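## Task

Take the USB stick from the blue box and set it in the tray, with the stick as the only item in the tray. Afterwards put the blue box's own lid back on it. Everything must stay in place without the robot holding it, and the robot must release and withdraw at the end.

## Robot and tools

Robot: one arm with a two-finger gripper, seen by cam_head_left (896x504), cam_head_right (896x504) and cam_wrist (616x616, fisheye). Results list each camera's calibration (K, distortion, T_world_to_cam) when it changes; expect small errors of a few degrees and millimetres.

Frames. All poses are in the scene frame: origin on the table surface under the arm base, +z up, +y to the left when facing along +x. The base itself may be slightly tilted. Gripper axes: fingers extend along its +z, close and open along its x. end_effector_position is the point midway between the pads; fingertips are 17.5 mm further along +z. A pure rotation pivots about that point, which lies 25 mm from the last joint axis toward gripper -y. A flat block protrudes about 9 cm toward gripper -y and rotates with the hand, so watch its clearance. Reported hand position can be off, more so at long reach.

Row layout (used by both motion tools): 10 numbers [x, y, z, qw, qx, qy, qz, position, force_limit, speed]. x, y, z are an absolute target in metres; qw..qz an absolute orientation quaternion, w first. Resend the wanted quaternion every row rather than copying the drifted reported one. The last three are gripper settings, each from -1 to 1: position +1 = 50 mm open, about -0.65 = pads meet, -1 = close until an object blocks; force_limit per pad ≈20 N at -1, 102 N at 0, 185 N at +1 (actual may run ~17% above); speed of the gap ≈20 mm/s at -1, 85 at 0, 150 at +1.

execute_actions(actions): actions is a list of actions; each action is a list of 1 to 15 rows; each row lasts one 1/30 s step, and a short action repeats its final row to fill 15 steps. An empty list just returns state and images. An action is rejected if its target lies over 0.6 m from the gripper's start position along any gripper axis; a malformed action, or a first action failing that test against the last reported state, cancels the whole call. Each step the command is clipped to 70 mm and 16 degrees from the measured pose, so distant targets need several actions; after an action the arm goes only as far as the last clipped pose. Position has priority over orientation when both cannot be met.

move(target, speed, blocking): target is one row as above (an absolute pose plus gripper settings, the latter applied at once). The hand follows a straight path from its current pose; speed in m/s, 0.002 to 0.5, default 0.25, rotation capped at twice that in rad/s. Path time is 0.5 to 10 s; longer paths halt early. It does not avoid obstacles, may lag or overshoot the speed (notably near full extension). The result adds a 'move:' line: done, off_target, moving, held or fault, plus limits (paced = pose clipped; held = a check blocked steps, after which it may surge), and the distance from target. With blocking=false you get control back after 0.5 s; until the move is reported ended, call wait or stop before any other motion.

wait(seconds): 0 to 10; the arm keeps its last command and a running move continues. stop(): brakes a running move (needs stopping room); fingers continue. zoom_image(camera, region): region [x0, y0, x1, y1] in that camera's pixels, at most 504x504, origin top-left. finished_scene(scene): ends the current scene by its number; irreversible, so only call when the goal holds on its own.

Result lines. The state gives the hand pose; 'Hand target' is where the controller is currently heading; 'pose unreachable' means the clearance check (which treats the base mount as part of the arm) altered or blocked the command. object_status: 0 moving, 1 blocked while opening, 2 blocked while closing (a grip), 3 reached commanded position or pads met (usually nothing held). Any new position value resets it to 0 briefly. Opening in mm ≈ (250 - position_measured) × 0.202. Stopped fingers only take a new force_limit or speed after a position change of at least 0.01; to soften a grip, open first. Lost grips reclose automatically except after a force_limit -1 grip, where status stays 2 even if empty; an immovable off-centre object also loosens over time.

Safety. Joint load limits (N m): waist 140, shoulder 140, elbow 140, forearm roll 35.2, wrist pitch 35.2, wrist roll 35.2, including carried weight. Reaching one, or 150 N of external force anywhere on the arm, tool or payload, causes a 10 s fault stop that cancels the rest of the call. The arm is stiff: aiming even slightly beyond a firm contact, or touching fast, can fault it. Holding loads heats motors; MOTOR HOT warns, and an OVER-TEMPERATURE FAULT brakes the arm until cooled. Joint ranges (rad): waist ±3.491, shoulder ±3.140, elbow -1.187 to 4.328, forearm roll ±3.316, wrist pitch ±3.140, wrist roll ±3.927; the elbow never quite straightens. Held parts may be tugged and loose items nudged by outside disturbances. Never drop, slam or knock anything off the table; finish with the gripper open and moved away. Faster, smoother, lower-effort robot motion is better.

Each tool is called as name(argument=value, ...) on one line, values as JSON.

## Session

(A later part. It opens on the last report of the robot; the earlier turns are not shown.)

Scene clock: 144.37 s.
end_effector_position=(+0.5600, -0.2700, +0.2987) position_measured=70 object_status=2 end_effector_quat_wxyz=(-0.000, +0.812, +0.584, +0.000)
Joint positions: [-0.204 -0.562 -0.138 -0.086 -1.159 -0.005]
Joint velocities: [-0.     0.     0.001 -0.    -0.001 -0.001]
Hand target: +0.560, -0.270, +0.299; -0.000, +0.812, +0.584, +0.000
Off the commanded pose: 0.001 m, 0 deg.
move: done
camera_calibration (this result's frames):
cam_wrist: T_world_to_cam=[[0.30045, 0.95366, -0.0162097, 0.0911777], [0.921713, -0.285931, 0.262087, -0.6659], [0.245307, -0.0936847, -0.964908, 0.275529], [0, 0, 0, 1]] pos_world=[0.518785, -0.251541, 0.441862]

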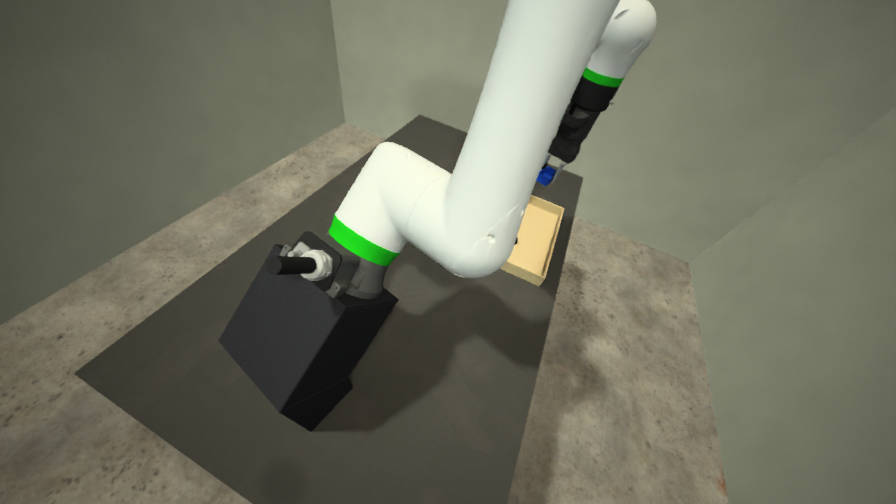

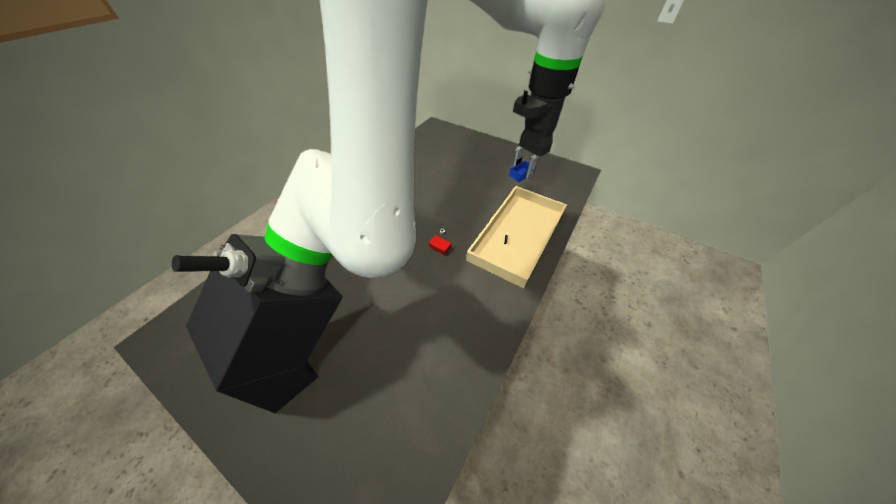

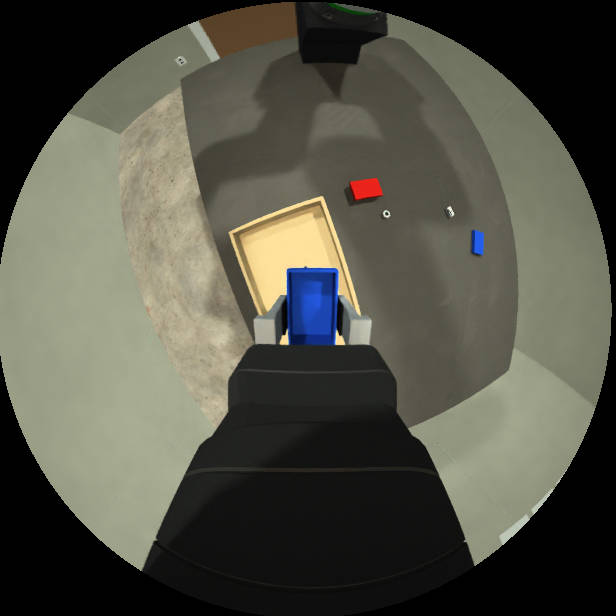

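The stick is in the tray and the box is empty. Next I'll put the box back in its original spot.

move(target=[0.4403, 0.0704, 0.10, 0.0, 0.812, 0.584, 0.0, -1.0, -0.6, -0.5], speed=0.2)

move(target=[0.4403, 0.0704, 0.0235, 0.0, 0.812, 0.584, 0.0, -1.0, -0.6, -0.5], speed=0.05)

execute_actions(actions=[[[0.4403, 0.0704, 0.0235, 0.0, 0.812, 0.584, 0.0, 1.0, 0.0, 0.0]], [[0.4403, 0.0704, 0.0235, 0.0, 0.812, 0.584, 0.0, 1.0, 0.0, 0.0]]])

move(target=[0.4403, 0.0704, 0.11, 0.0, 0.812, 0.584, 0.0, 1.0, 0.0, 0.0], speed=0.1)

move(target=[0.60, 0.22, 0.10, 0.0, 0.812, 0.584, 0.0, 1.0, 0.0, 0.0], speed=0.18)

Scene clock: 155.10 s.
end_effector_position=(+0.4391, +0.0705, +0.1012) position_measured=70 object_status=2 end_effector_quat_wxyz=(+0.000, +0.811, +0.585, -0.000)
Joint positions: [ 0.893 -0.491 -1.023  1.037 -0.81  -1.765]
Joint velocities: [-0.001  0.002 -0.     0.001 -0.001 -0.001]
Hand target: +0.439, +0.070, +0.101; +0.000, +0.811, +0.585, -0.000
Off the commanded pose: 0.002 m, 0 deg.
move: done
camera_calibration (this result's frames):
cam_wrist: T_world_to_cam=[[0.297646, 0.954526, -0.0169354, -0.199177], [0.92267, -0.283067, 0.261826, -0.405894], [0.245126, -0.0935571, -0.964967, 0.146522], [0, 0, 0, 1]] pos_world=[0.397874, 0.0889328, 0.24429]

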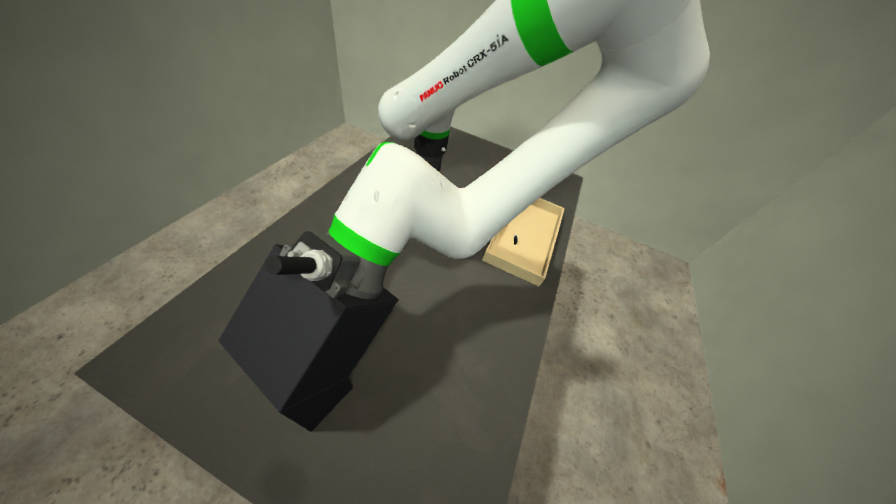

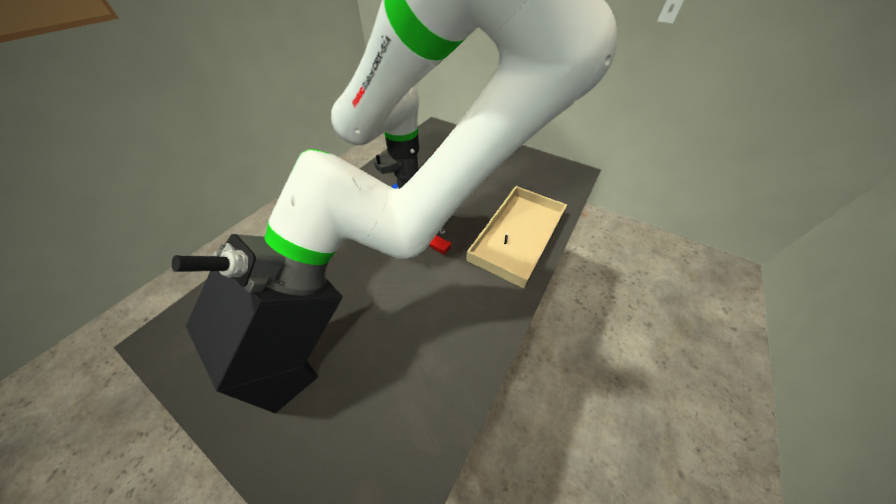

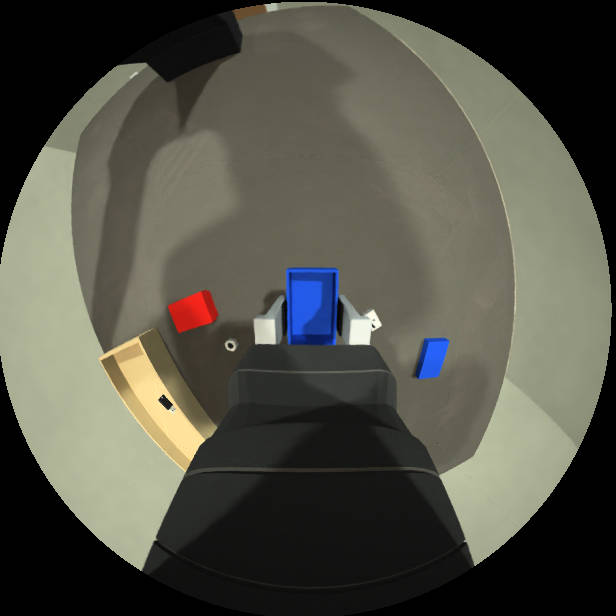

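Scene clock: 156.97 s.
end_effector_position=(+0.4400, +0.0707, +0.0238) position_measured=70 object_status=2 end_effector_quat_wxyz=(-0.001, +0.812, +0.584, -0.000)
Joint positions: [ 0.554 -0.27  -1.038  1.417 -0.474 -1.98 ]
Joint velocities: [-0.002  0.001 -0.002  0.003  0.001 -0.001]
Hand target: +0.440, +0.071, +0.024; -0.001, +0.812, +0.584, -0.000
Off the commanded pose: 0.001 m, 0 deg.
move: done
camera_calibration (this result's frames):
cam_wrist: T_world_to_cam=[[0.300474, 0.953653, -0.0161327, -0.202192], [0.921951, -0.286069, 0.261097, -0.385923], [0.244381, -0.0933263, -0.965178, 0.0719615], [0, 0, 0, 1]] pos_world=[0.39897, 0.0891367, 0.166957]

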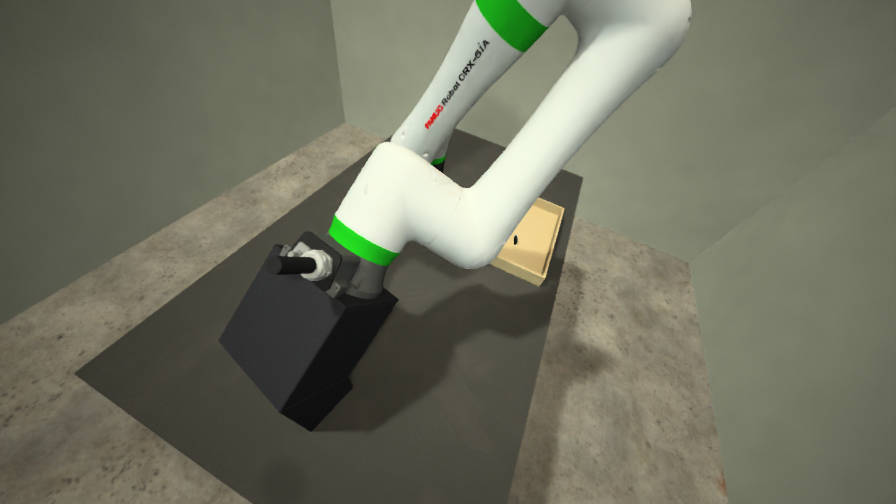

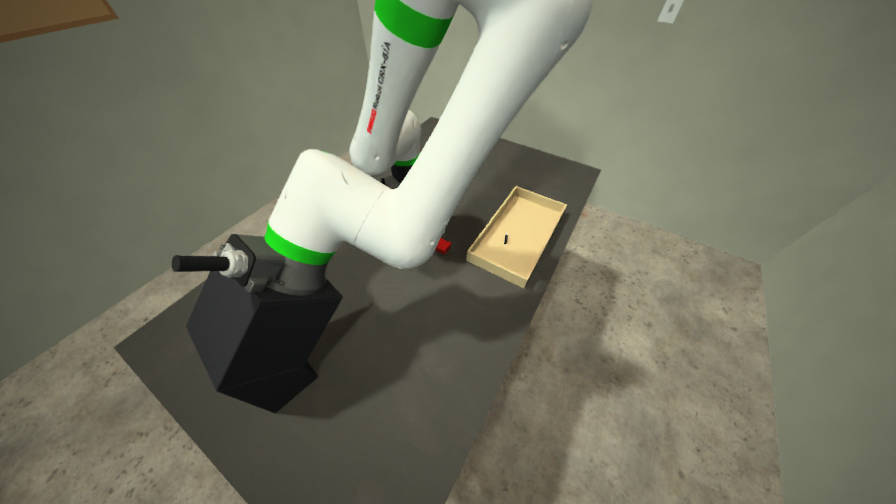

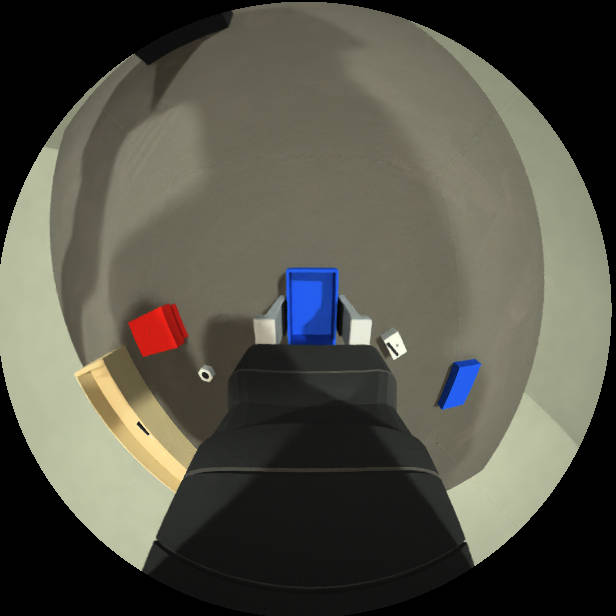

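Scene clock: 157.97 s.
end_effector_position=(+0.4403, +0.0704, +0.0235) position_measured=3 object_status=3 end_effector_quat_wxyz=(-0.000, +0.812, +0.584, -0.000)
Joint positions: [ 0.552 -0.27  -1.038  1.421 -0.473 -1.982]
Joint velocities: [-0.001 -0.002 -0.    -0.    -0.001  0.   ]
Hand target: +0.440, +0.070, +0.023; +0.000, +0.812, +0.584, +0.000
Off the commanded pose: 0.000 m, 0 deg.
camera_calibration (this result's frames):
cam_wrist: T_world_to_cam=[[0.299808, 0.953855, -0.016603, -0.201681], [0.921953, -0.285221, 0.262015, -0.386246], [0.245189, -0.0938614, -0.964921, 0.0712675], [0, 0, 0, 1]] pos_world=[0.399093, 0.0888981, 0.166621]

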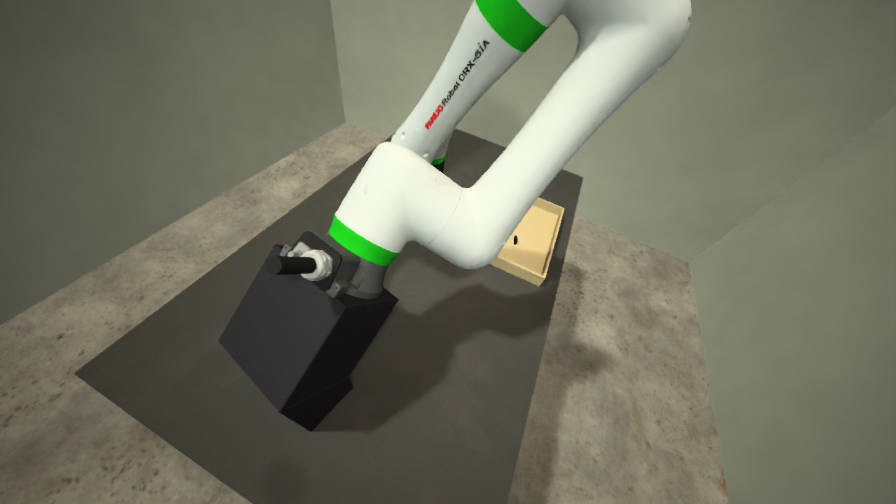

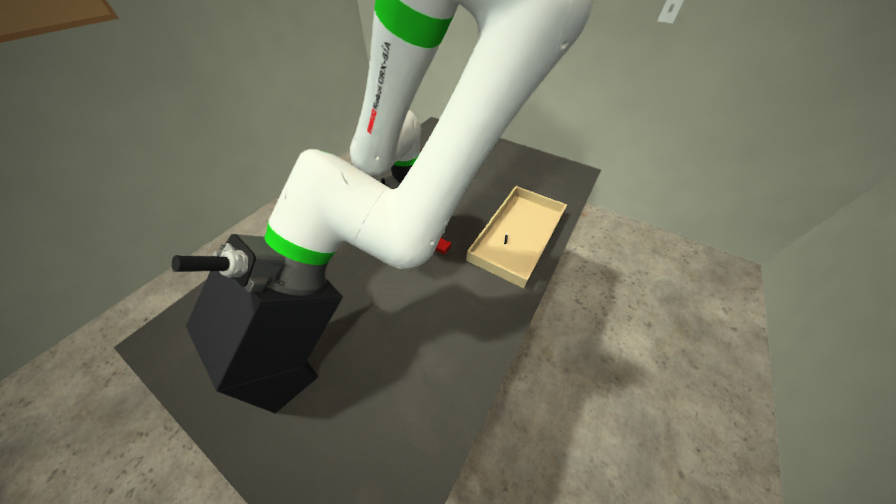

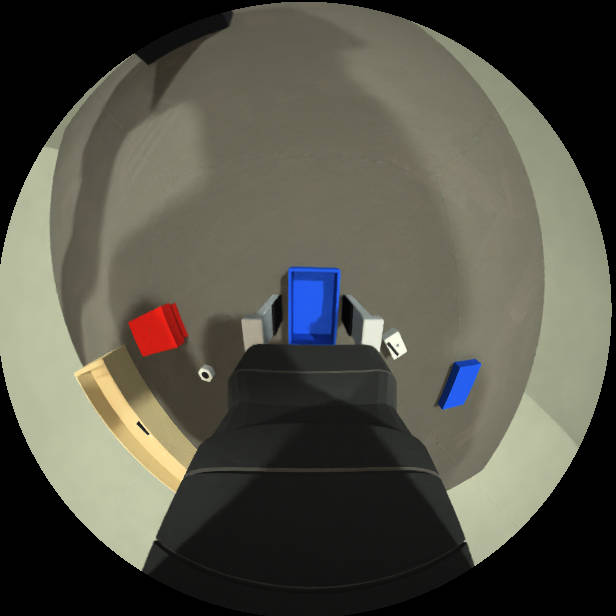

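Scene clock: 159.20 s.
end_effector_position=(+0.4408, +0.0701, +0.1097) position_measured=3 object_status=3 end_effector_quat_wxyz=(+0.001, +0.812, +0.584, +0.000)
Joint positions: [ 0.925 -0.512 -1.015  1.014 -0.848 -1.754]
Joint velocities: [ 0.002 -0.001 -0.    -0.    -0.001  0.   ]
Hand target: +0.441, +0.070, +0.110; +0.001, +0.812, +0.584, +0.000
Off the commanded pose: 0.001 m, 0 deg.
move: done
camera_calibration (this result's frames):
cam_wrist: T_world_to_cam=[[0.299223, 0.954032, -0.0169836, -0.199835], [0.921842, -0.284441, 0.263249, -0.409532], [0.246317, -0.0944263, -0.964579, 0.153818], [0, 0, 0, 1]] pos_world=[0.399432, 0.0886861, 0.252784]

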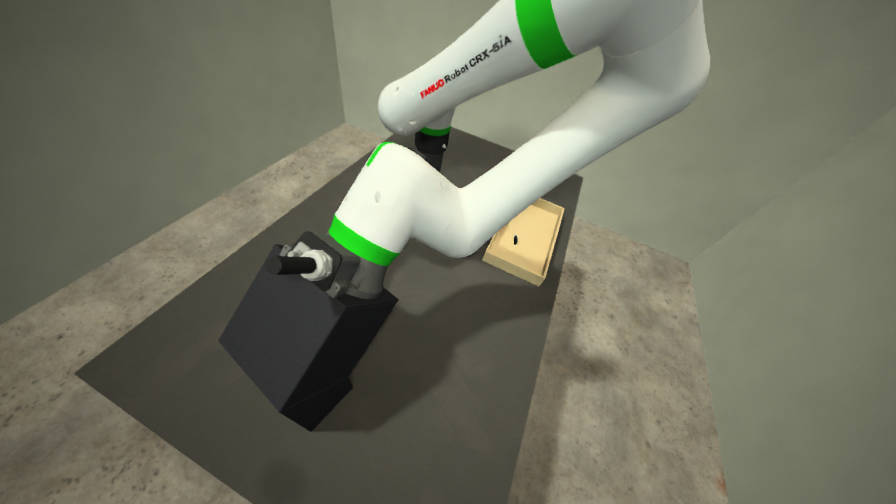

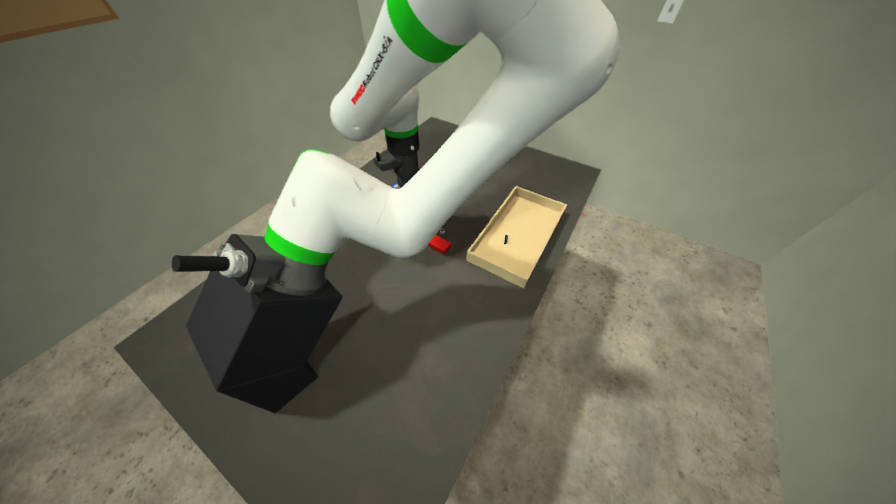

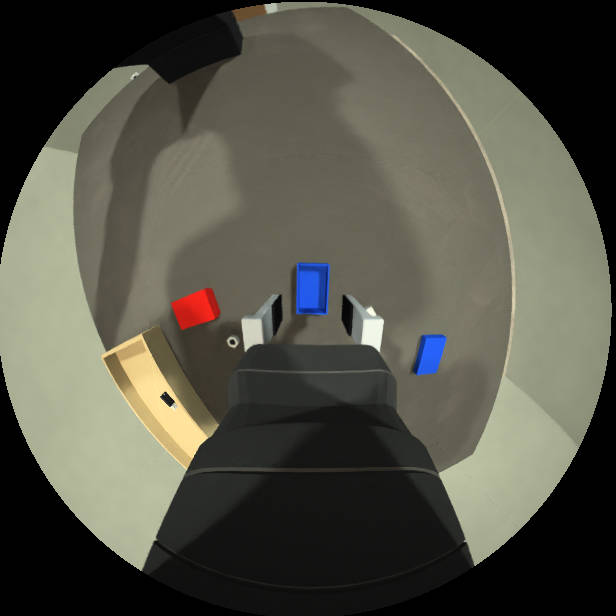

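Scene clock: 160.80 s.
end_effector_position=(+0.5998, +0.2205, +0.1003) position_measured=3 object_status=3 end_effector_quat_wxyz=(+0.000, +0.812, +0.584, +0.000)
Joint positions: [ 0.981 -0.024 -0.441  0.952 -0.937 -1.698]
Joint velocities: [-0.003  0.     0.001 -0.    -0.     0.   ]
Hand target: +0.600, +0.220, +0.100; +0.000, +0.812, +0.584, +0.000
Off the commanded pose: 0.001 m, 0 deg.
move: done
camera_calibration (this result's frames):
cam_wrist: T_world_to_cam=[[0.299585, 0.953929, -0.0163967, -0.391306], [0.921938, -0.28503, 0.262274, -0.510644], [0.245517, -0.0936901, -0.964854, 0.120074], [0, 0, 0, 1]] pos_world=[0.558532, 0.238979, 0.243367]

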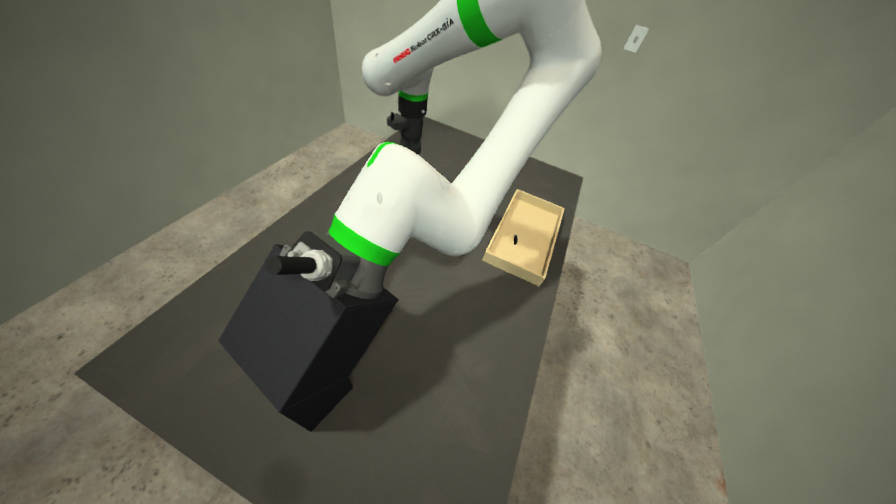

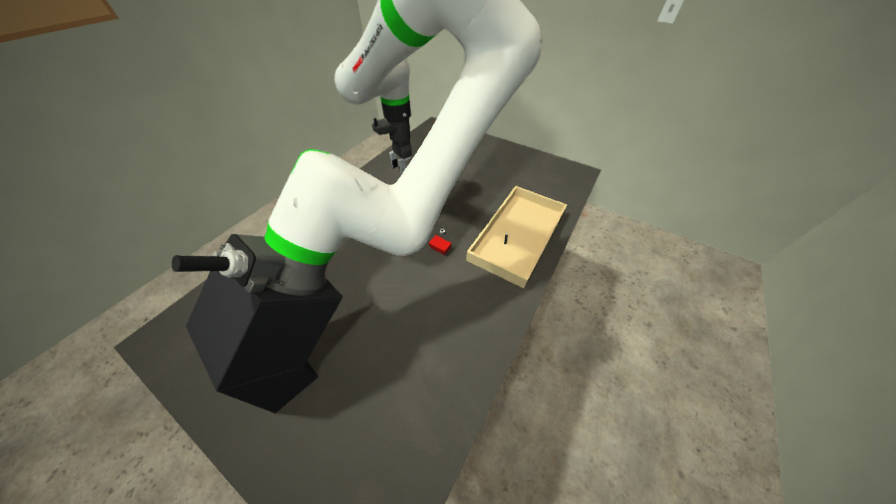

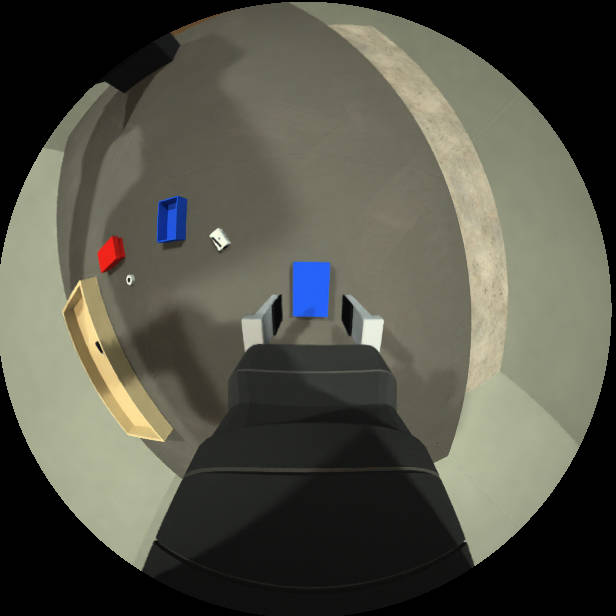

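execute_actions(actions=[])

Scene clock: 168.77 s.
end_effector_position=(+0.5998, +0.2204, +0.1002) position_measured=3 object_status=3 end_effector_quat_wxyz=(+0.000, +0.812, +0.584, +0.000)
Joint positions: [ 0.981 -0.024 -0.441  0.952 -0.937 -1.698]
Joint velocities: [ 0.001 -0.    -0.     0.    -0.001  0.001]
Hand target: +0.600, +0.220, +0.100; +0.000, +0.812, +0.584, +0.000
Off the commanded pose: 0.000 m, 0 deg.
camera_calibration (this result's frames):
cam_wrist: T_world_to_cam=[[0.299763, 0.953869, -0.0166221, -0.391263], [0.921898, -0.285145, 0.262289, -0.510655], [0.24545, -0.0939485, -0.964846, 0.120062], [0, 0, 0, 1]] pos_world=[0.558589, 0.238882, 0.243277]

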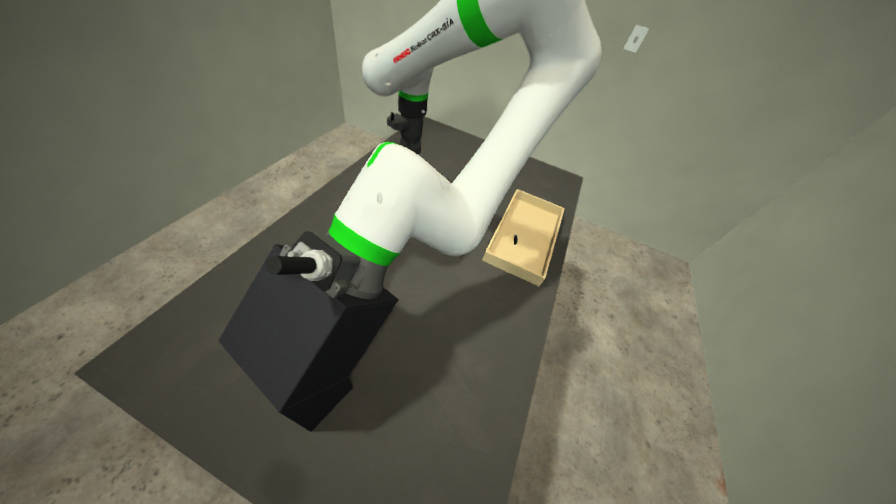

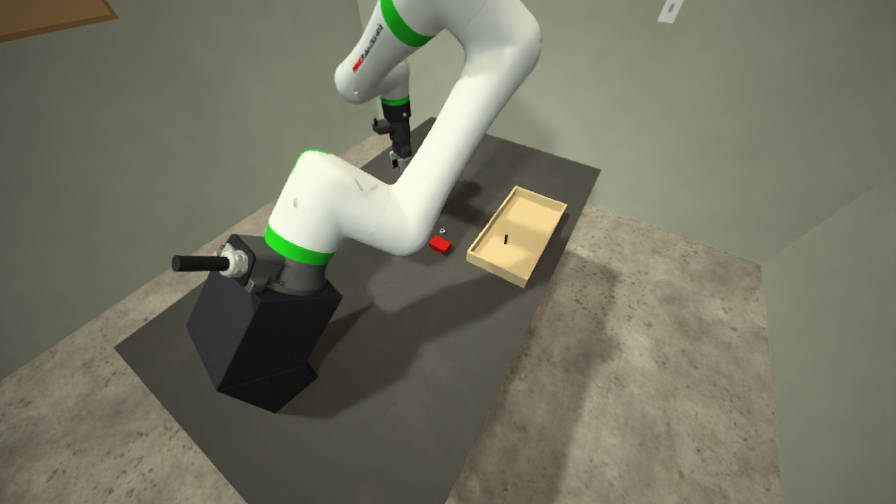

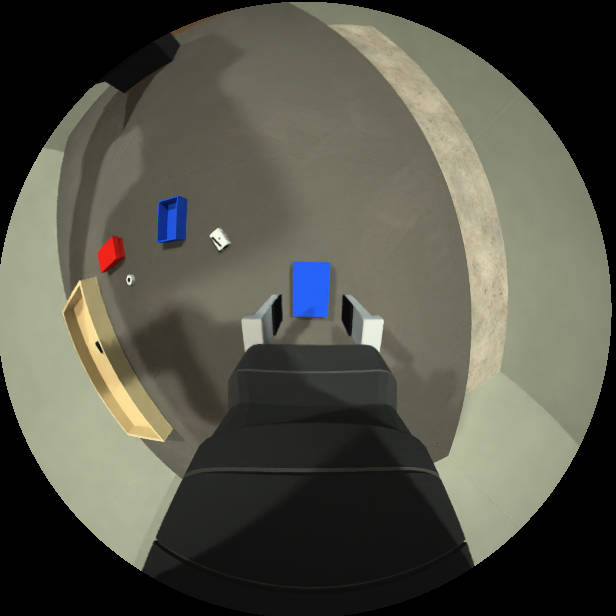

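move(target=[0.60, 0.22, 0.03, 0, 0.812, 0.584, 0, 1, 0, 0], speed=0.08)

move(target=[0.60, 0.22, 0.0195, 0, 0.812, 0.584, 0, 1, 0, 0], speed=0.02)

execute_actions(actions=[[[0.60,0.22,0.0195,0,0.812,0.584,0,-1,-0.3,-0.5]],[[0.60,0.22,0.0195,0,0.812,0.584,0,-1,-0.3,-0.5]]])

Scene clock: 173.97 s.
end_effector_position=(+0.5997, +0.2201, +0.0301) position_measured=3 object_status=3 end_effector_quat_wxyz=(-0.000, +0.812, +0.584, -0.000)
Joint positions: [ 0.858  0.086 -0.45   1.042 -0.782 -1.749]
Joint velocities: [-0.002  0.     0.002 -0.     0.001  0.   ]
Hand target: +0.600, +0.220, +0.030; -0.000, +0.812, +0.584, -0.000
Off the commanded pose: 0.000 m, 0 deg.
move: done
camera_calibration (this result's frames):
cam_wrist: T_world_to_cam=[[0.299879, 0.953833, -0.0165671, -0.392171], [0.922045, -0.285342, 0.261558, -0.492299], [0.244756, -0.0937114, -0.965046, 0.0527853], [0, 0, 0, 1]] pos_world=[0.558606, 0.238538, 0.173208]

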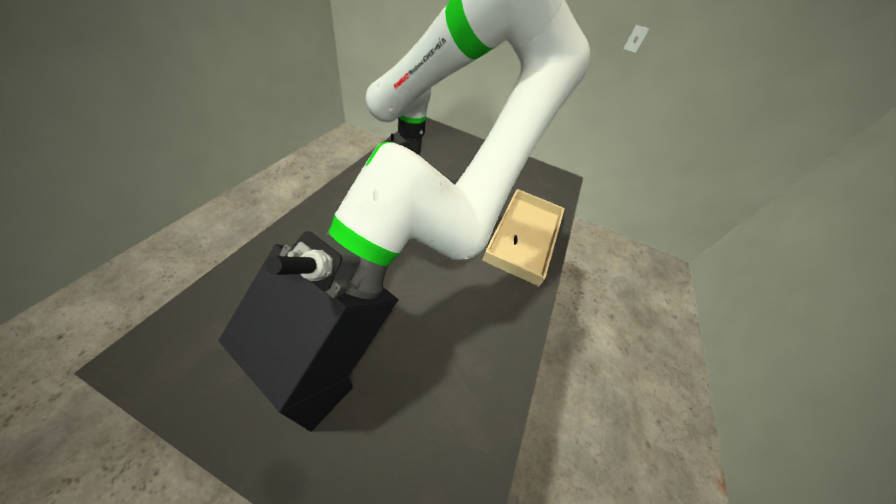

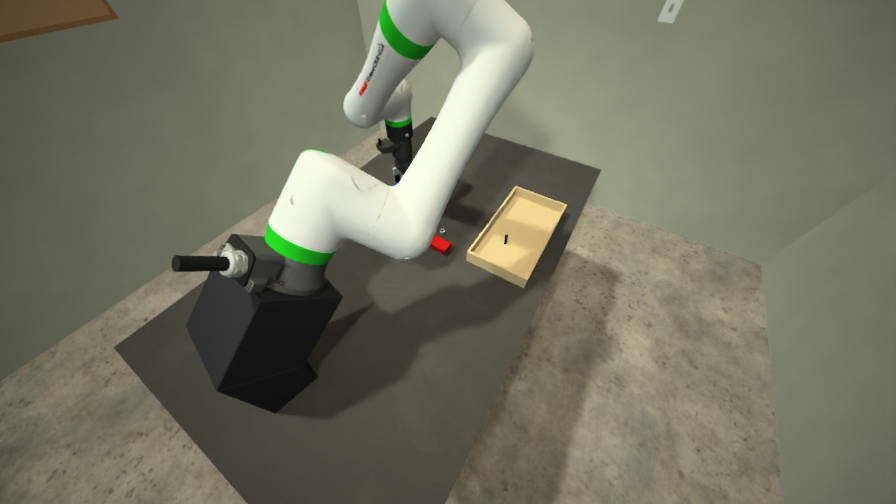

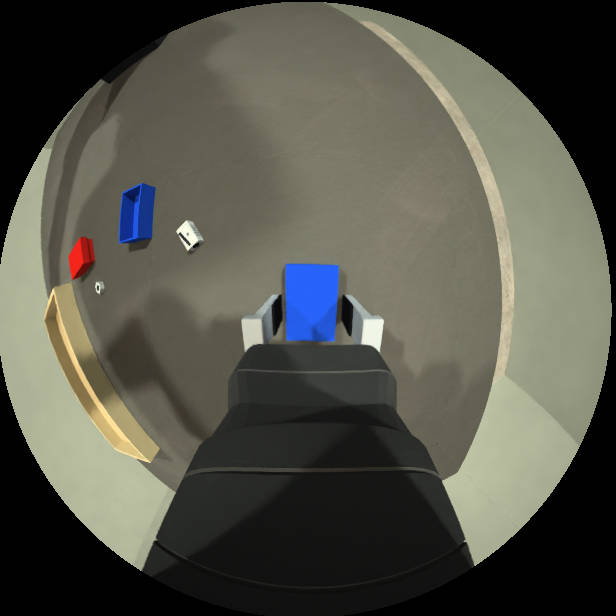

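Scene clock: 174.73 s.
end_effector_position=(+0.6000, +0.2200, +0.0195) position_measured=3 object_status=3 end_effector_quat_wxyz=(-0.000, +0.812, +0.584, -0.000)
Joint positions: [ 0.84   0.104 -0.448  1.059 -0.76  -1.76 ]
Joint velocities: [-0.001 -0.     0.     0.     0.    -0.   ]
Hand target: +0.600, +0.220, +0.020; -0.000, +0.812, +0.584, -0.000
Off the commanded pose: 0.000 m, 0 deg.
move: done
camera_calibration (this result's frames):
cam_wrist: T_world_to_cam=[[0.299862, 0.953839, -0.01655, -0.392381], [0.921938, -0.285287, 0.261997, -0.489755], [0.245181, -0.093821, -0.964927, 0.0423154], [0, 0, 0, 1]] pos_world=[0.558809, 0.238518, 0.162652]

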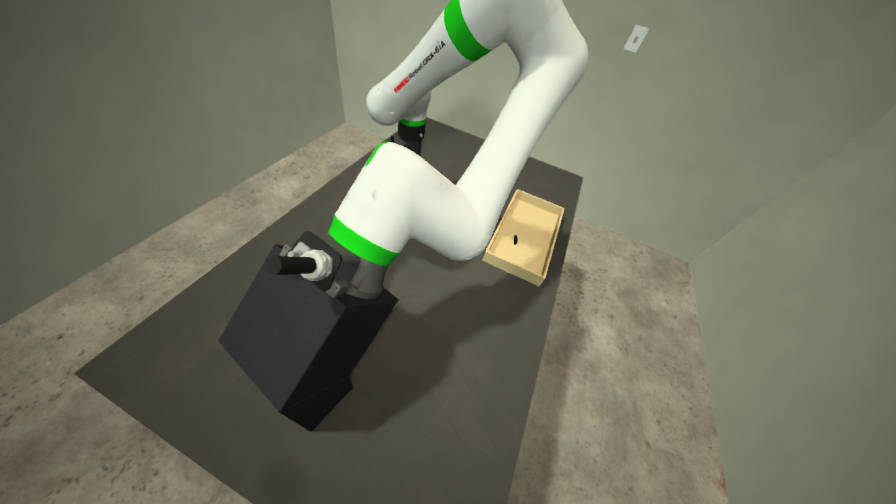

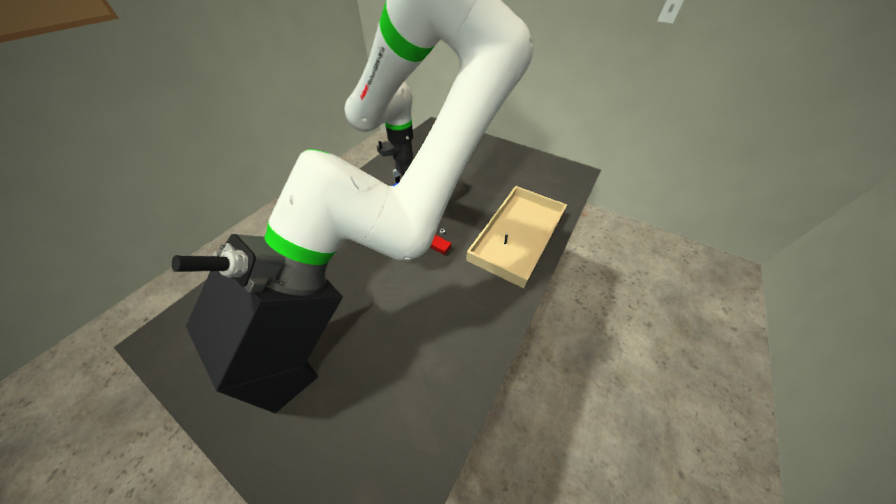

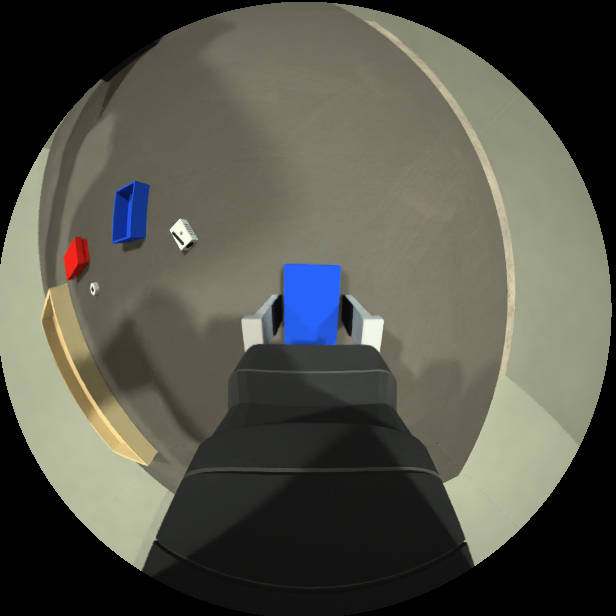

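Scene clock: 175.73 s.
end_effector_position=(+0.6000, +0.2200, +0.0195) position_measured=50 object_status=2 end_effector_quat_wxyz=(-0.000, +0.812, +0.584, +0.000)
Joint positions: [ 0.84   0.104 -0.448  1.059 -0.76  -1.76 ]
Joint velocities: [ 0.001  0.     0.    -0.    -0.001 -0.001]
Hand target: +0.600, +0.220, +0.020; -0.000, +0.812, +0.584, -0.000
Off the commanded pose: 0.000 m, 0 deg.
camera_calibration (this result's frames):
cam_wrist: T_world_to_cam=[[0.299833, 0.953848, -0.0165746, -0.392354], [0.921935, -0.285248, 0.26205, -0.489781], [0.245228, -0.0938519, -0.964912, 0.0422663], [0, 0, 0, 1]] pos_world=[0.558822, 0.238504, 0.162627]

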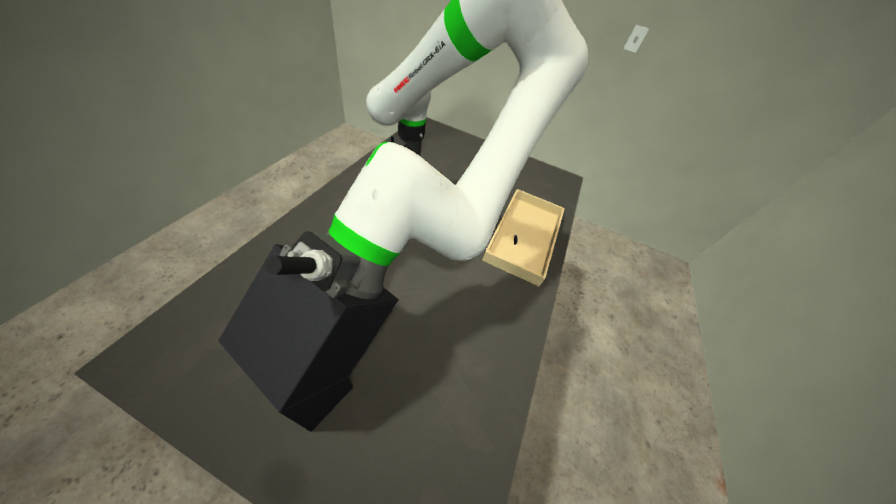

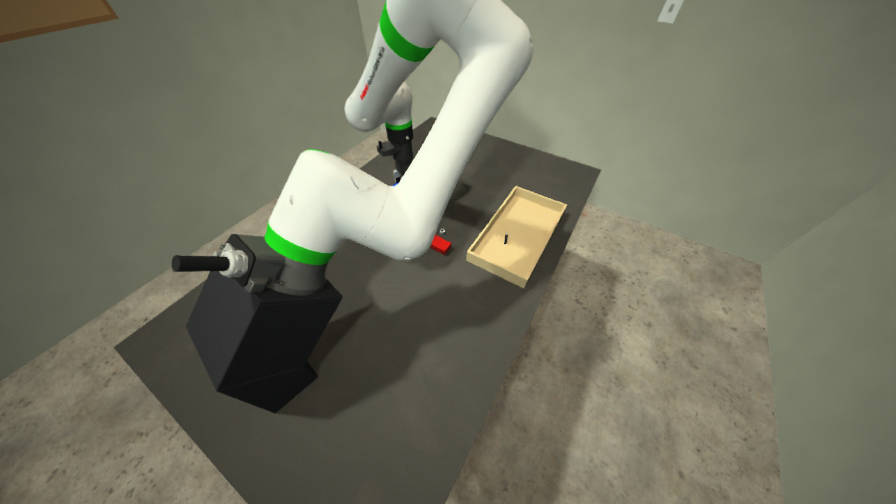

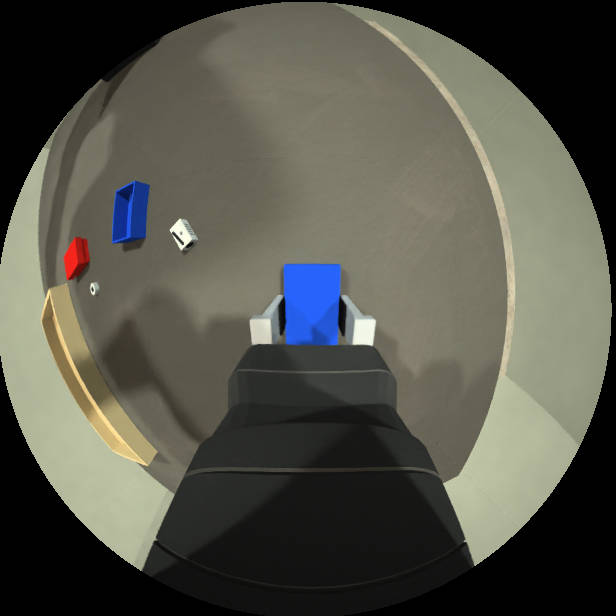

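The lid is gripped. Lift it and carry it over to the box.

move(target=[0.60, 0.22, 0.09, 0, 0.812, 0.584, 0, -1, -0.3, -0.5], speed=0.08)

move(target=[0.4403, 0.0704, 0.09, 0, 0.812, 0.584, 0, -1, -0.3, -0.5], speed=0.1)

Scene clock: 180.30 s.
end_effector_position=(+0.6002, +0.2199, +0.0899) position_measured=50 object_status=2 end_effector_quat_wxyz=(+0.000, +0.812, +0.584, +0.000)
Joint positions: [ 0.962 -0.009 -0.444  0.963 -0.913 -1.702]
Joint velocities: [ 0.001 -0.001  0.    -0.    -0.001 -0.   ]
Hand target: +0.600, +0.220, +0.090; +0.000, +0.812, +0.584, +0.000
Off the commanded pose: 0.000 m, 0 deg.
move: done
camera_calibration (this result's frames):
cam_wrist: T_world_to_cam=[[0.299651, 0.953903, -0.0167153, -0.39103], [0.921901, -0.284999, 0.26244, -0.508471], [0.245579, -0.0940502, -0.964803, 0.109969], [0, 0, 0, 1]] pos_world=[0.558926, 0.238433, 0.233006]

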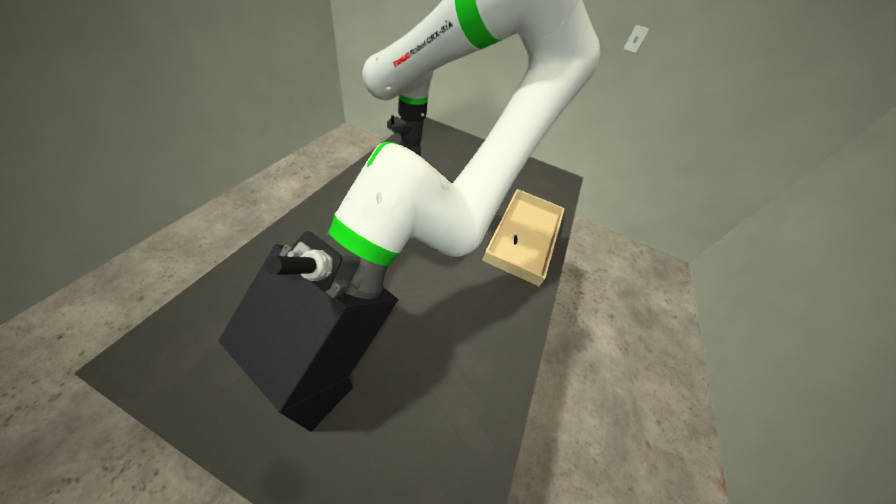

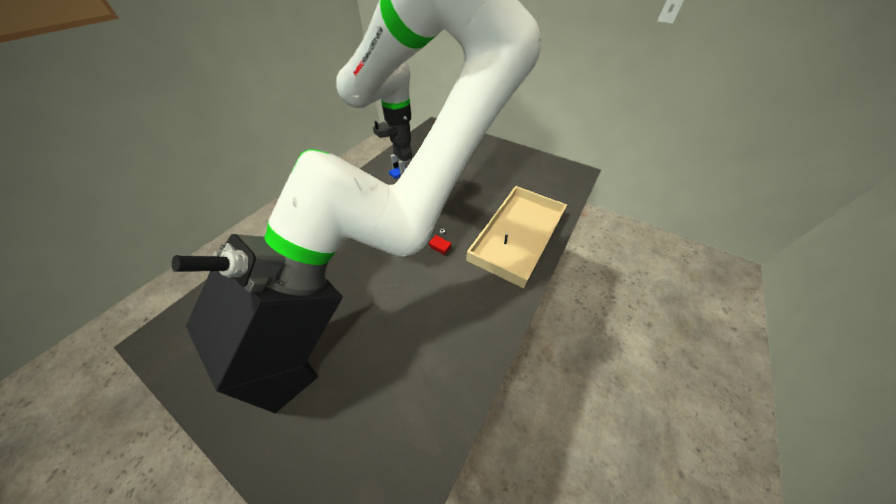

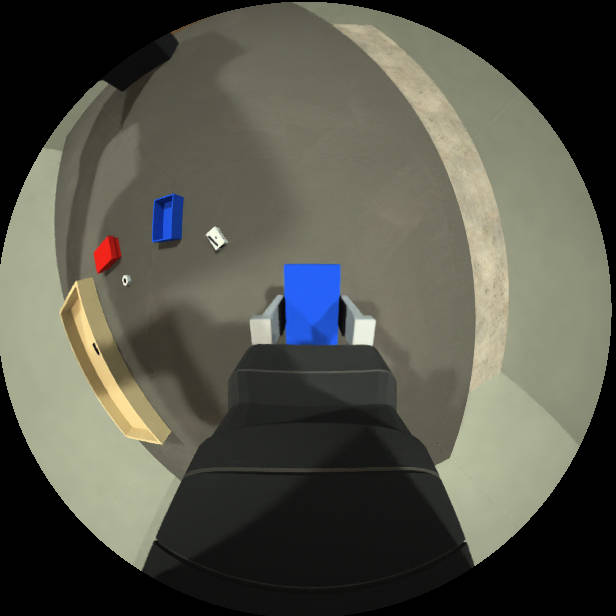

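Scene clock: 182.80 s.
end_effector_position=(+0.4404, +0.0700, +0.0898) position_measured=50 object_status=2 end_effector_quat_wxyz=(-0.000, +0.812, +0.584, -0.000)
Joint positions: [ 0.844 -0.46  -1.025  1.07  -0.756 -1.779]
Joint velocities: [ 0.003 -0.001 -0.001 -0.001 -0.001  0.   ]
Hand target: +0.440, +0.070, +0.090; -0.000, +0.812, +0.584, -0.000
Off the commanded pose: 0.000 m, 0 deg.
move: done
camera_calibration (this result's frames):
cam_wrist: T_world_to_cam=[[0.300113, 0.953761, -0.0164766, -0.20042], [0.921955, -0.285586, 0.261609, -0.403835], [0.244807, -0.0937031, -0.965033, 0.135382], [0, 0, 0, 1]] pos_world=[0.399324, 0.0885086, 0.232993]

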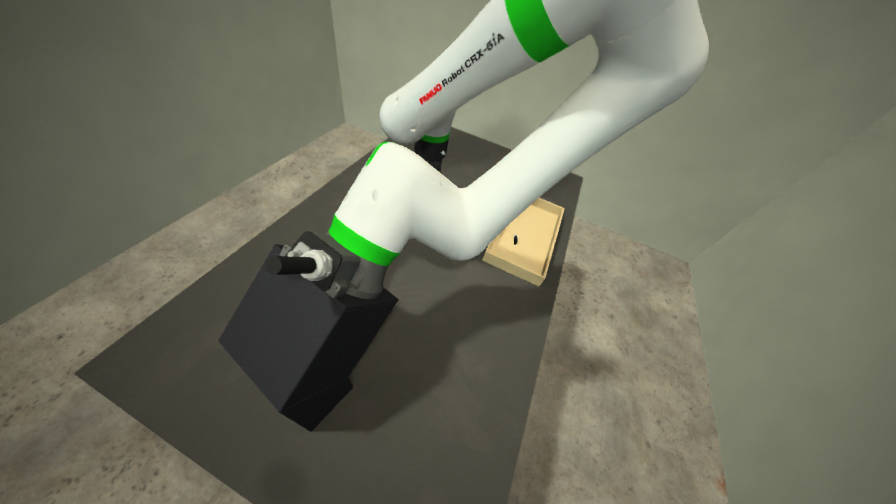

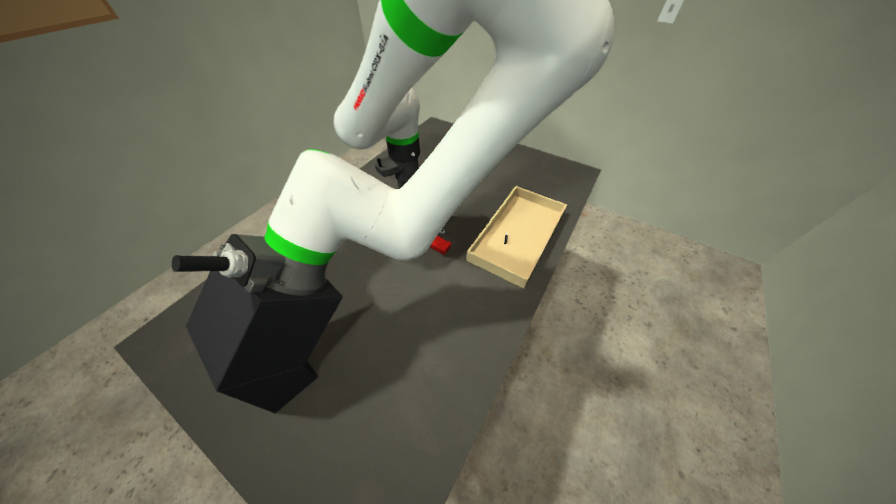

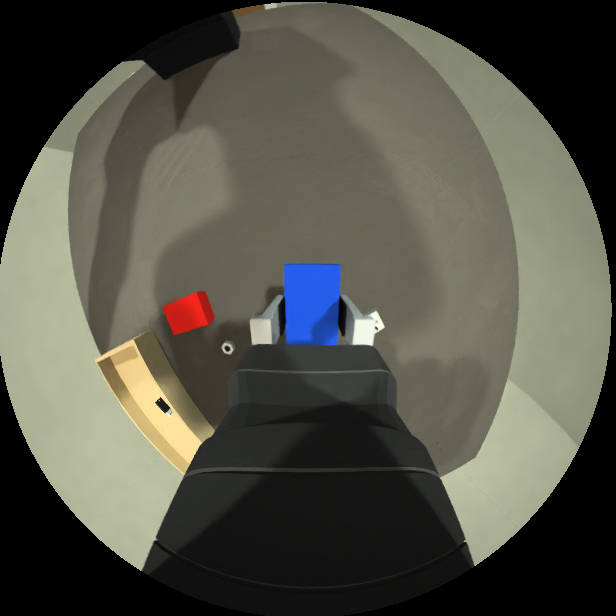

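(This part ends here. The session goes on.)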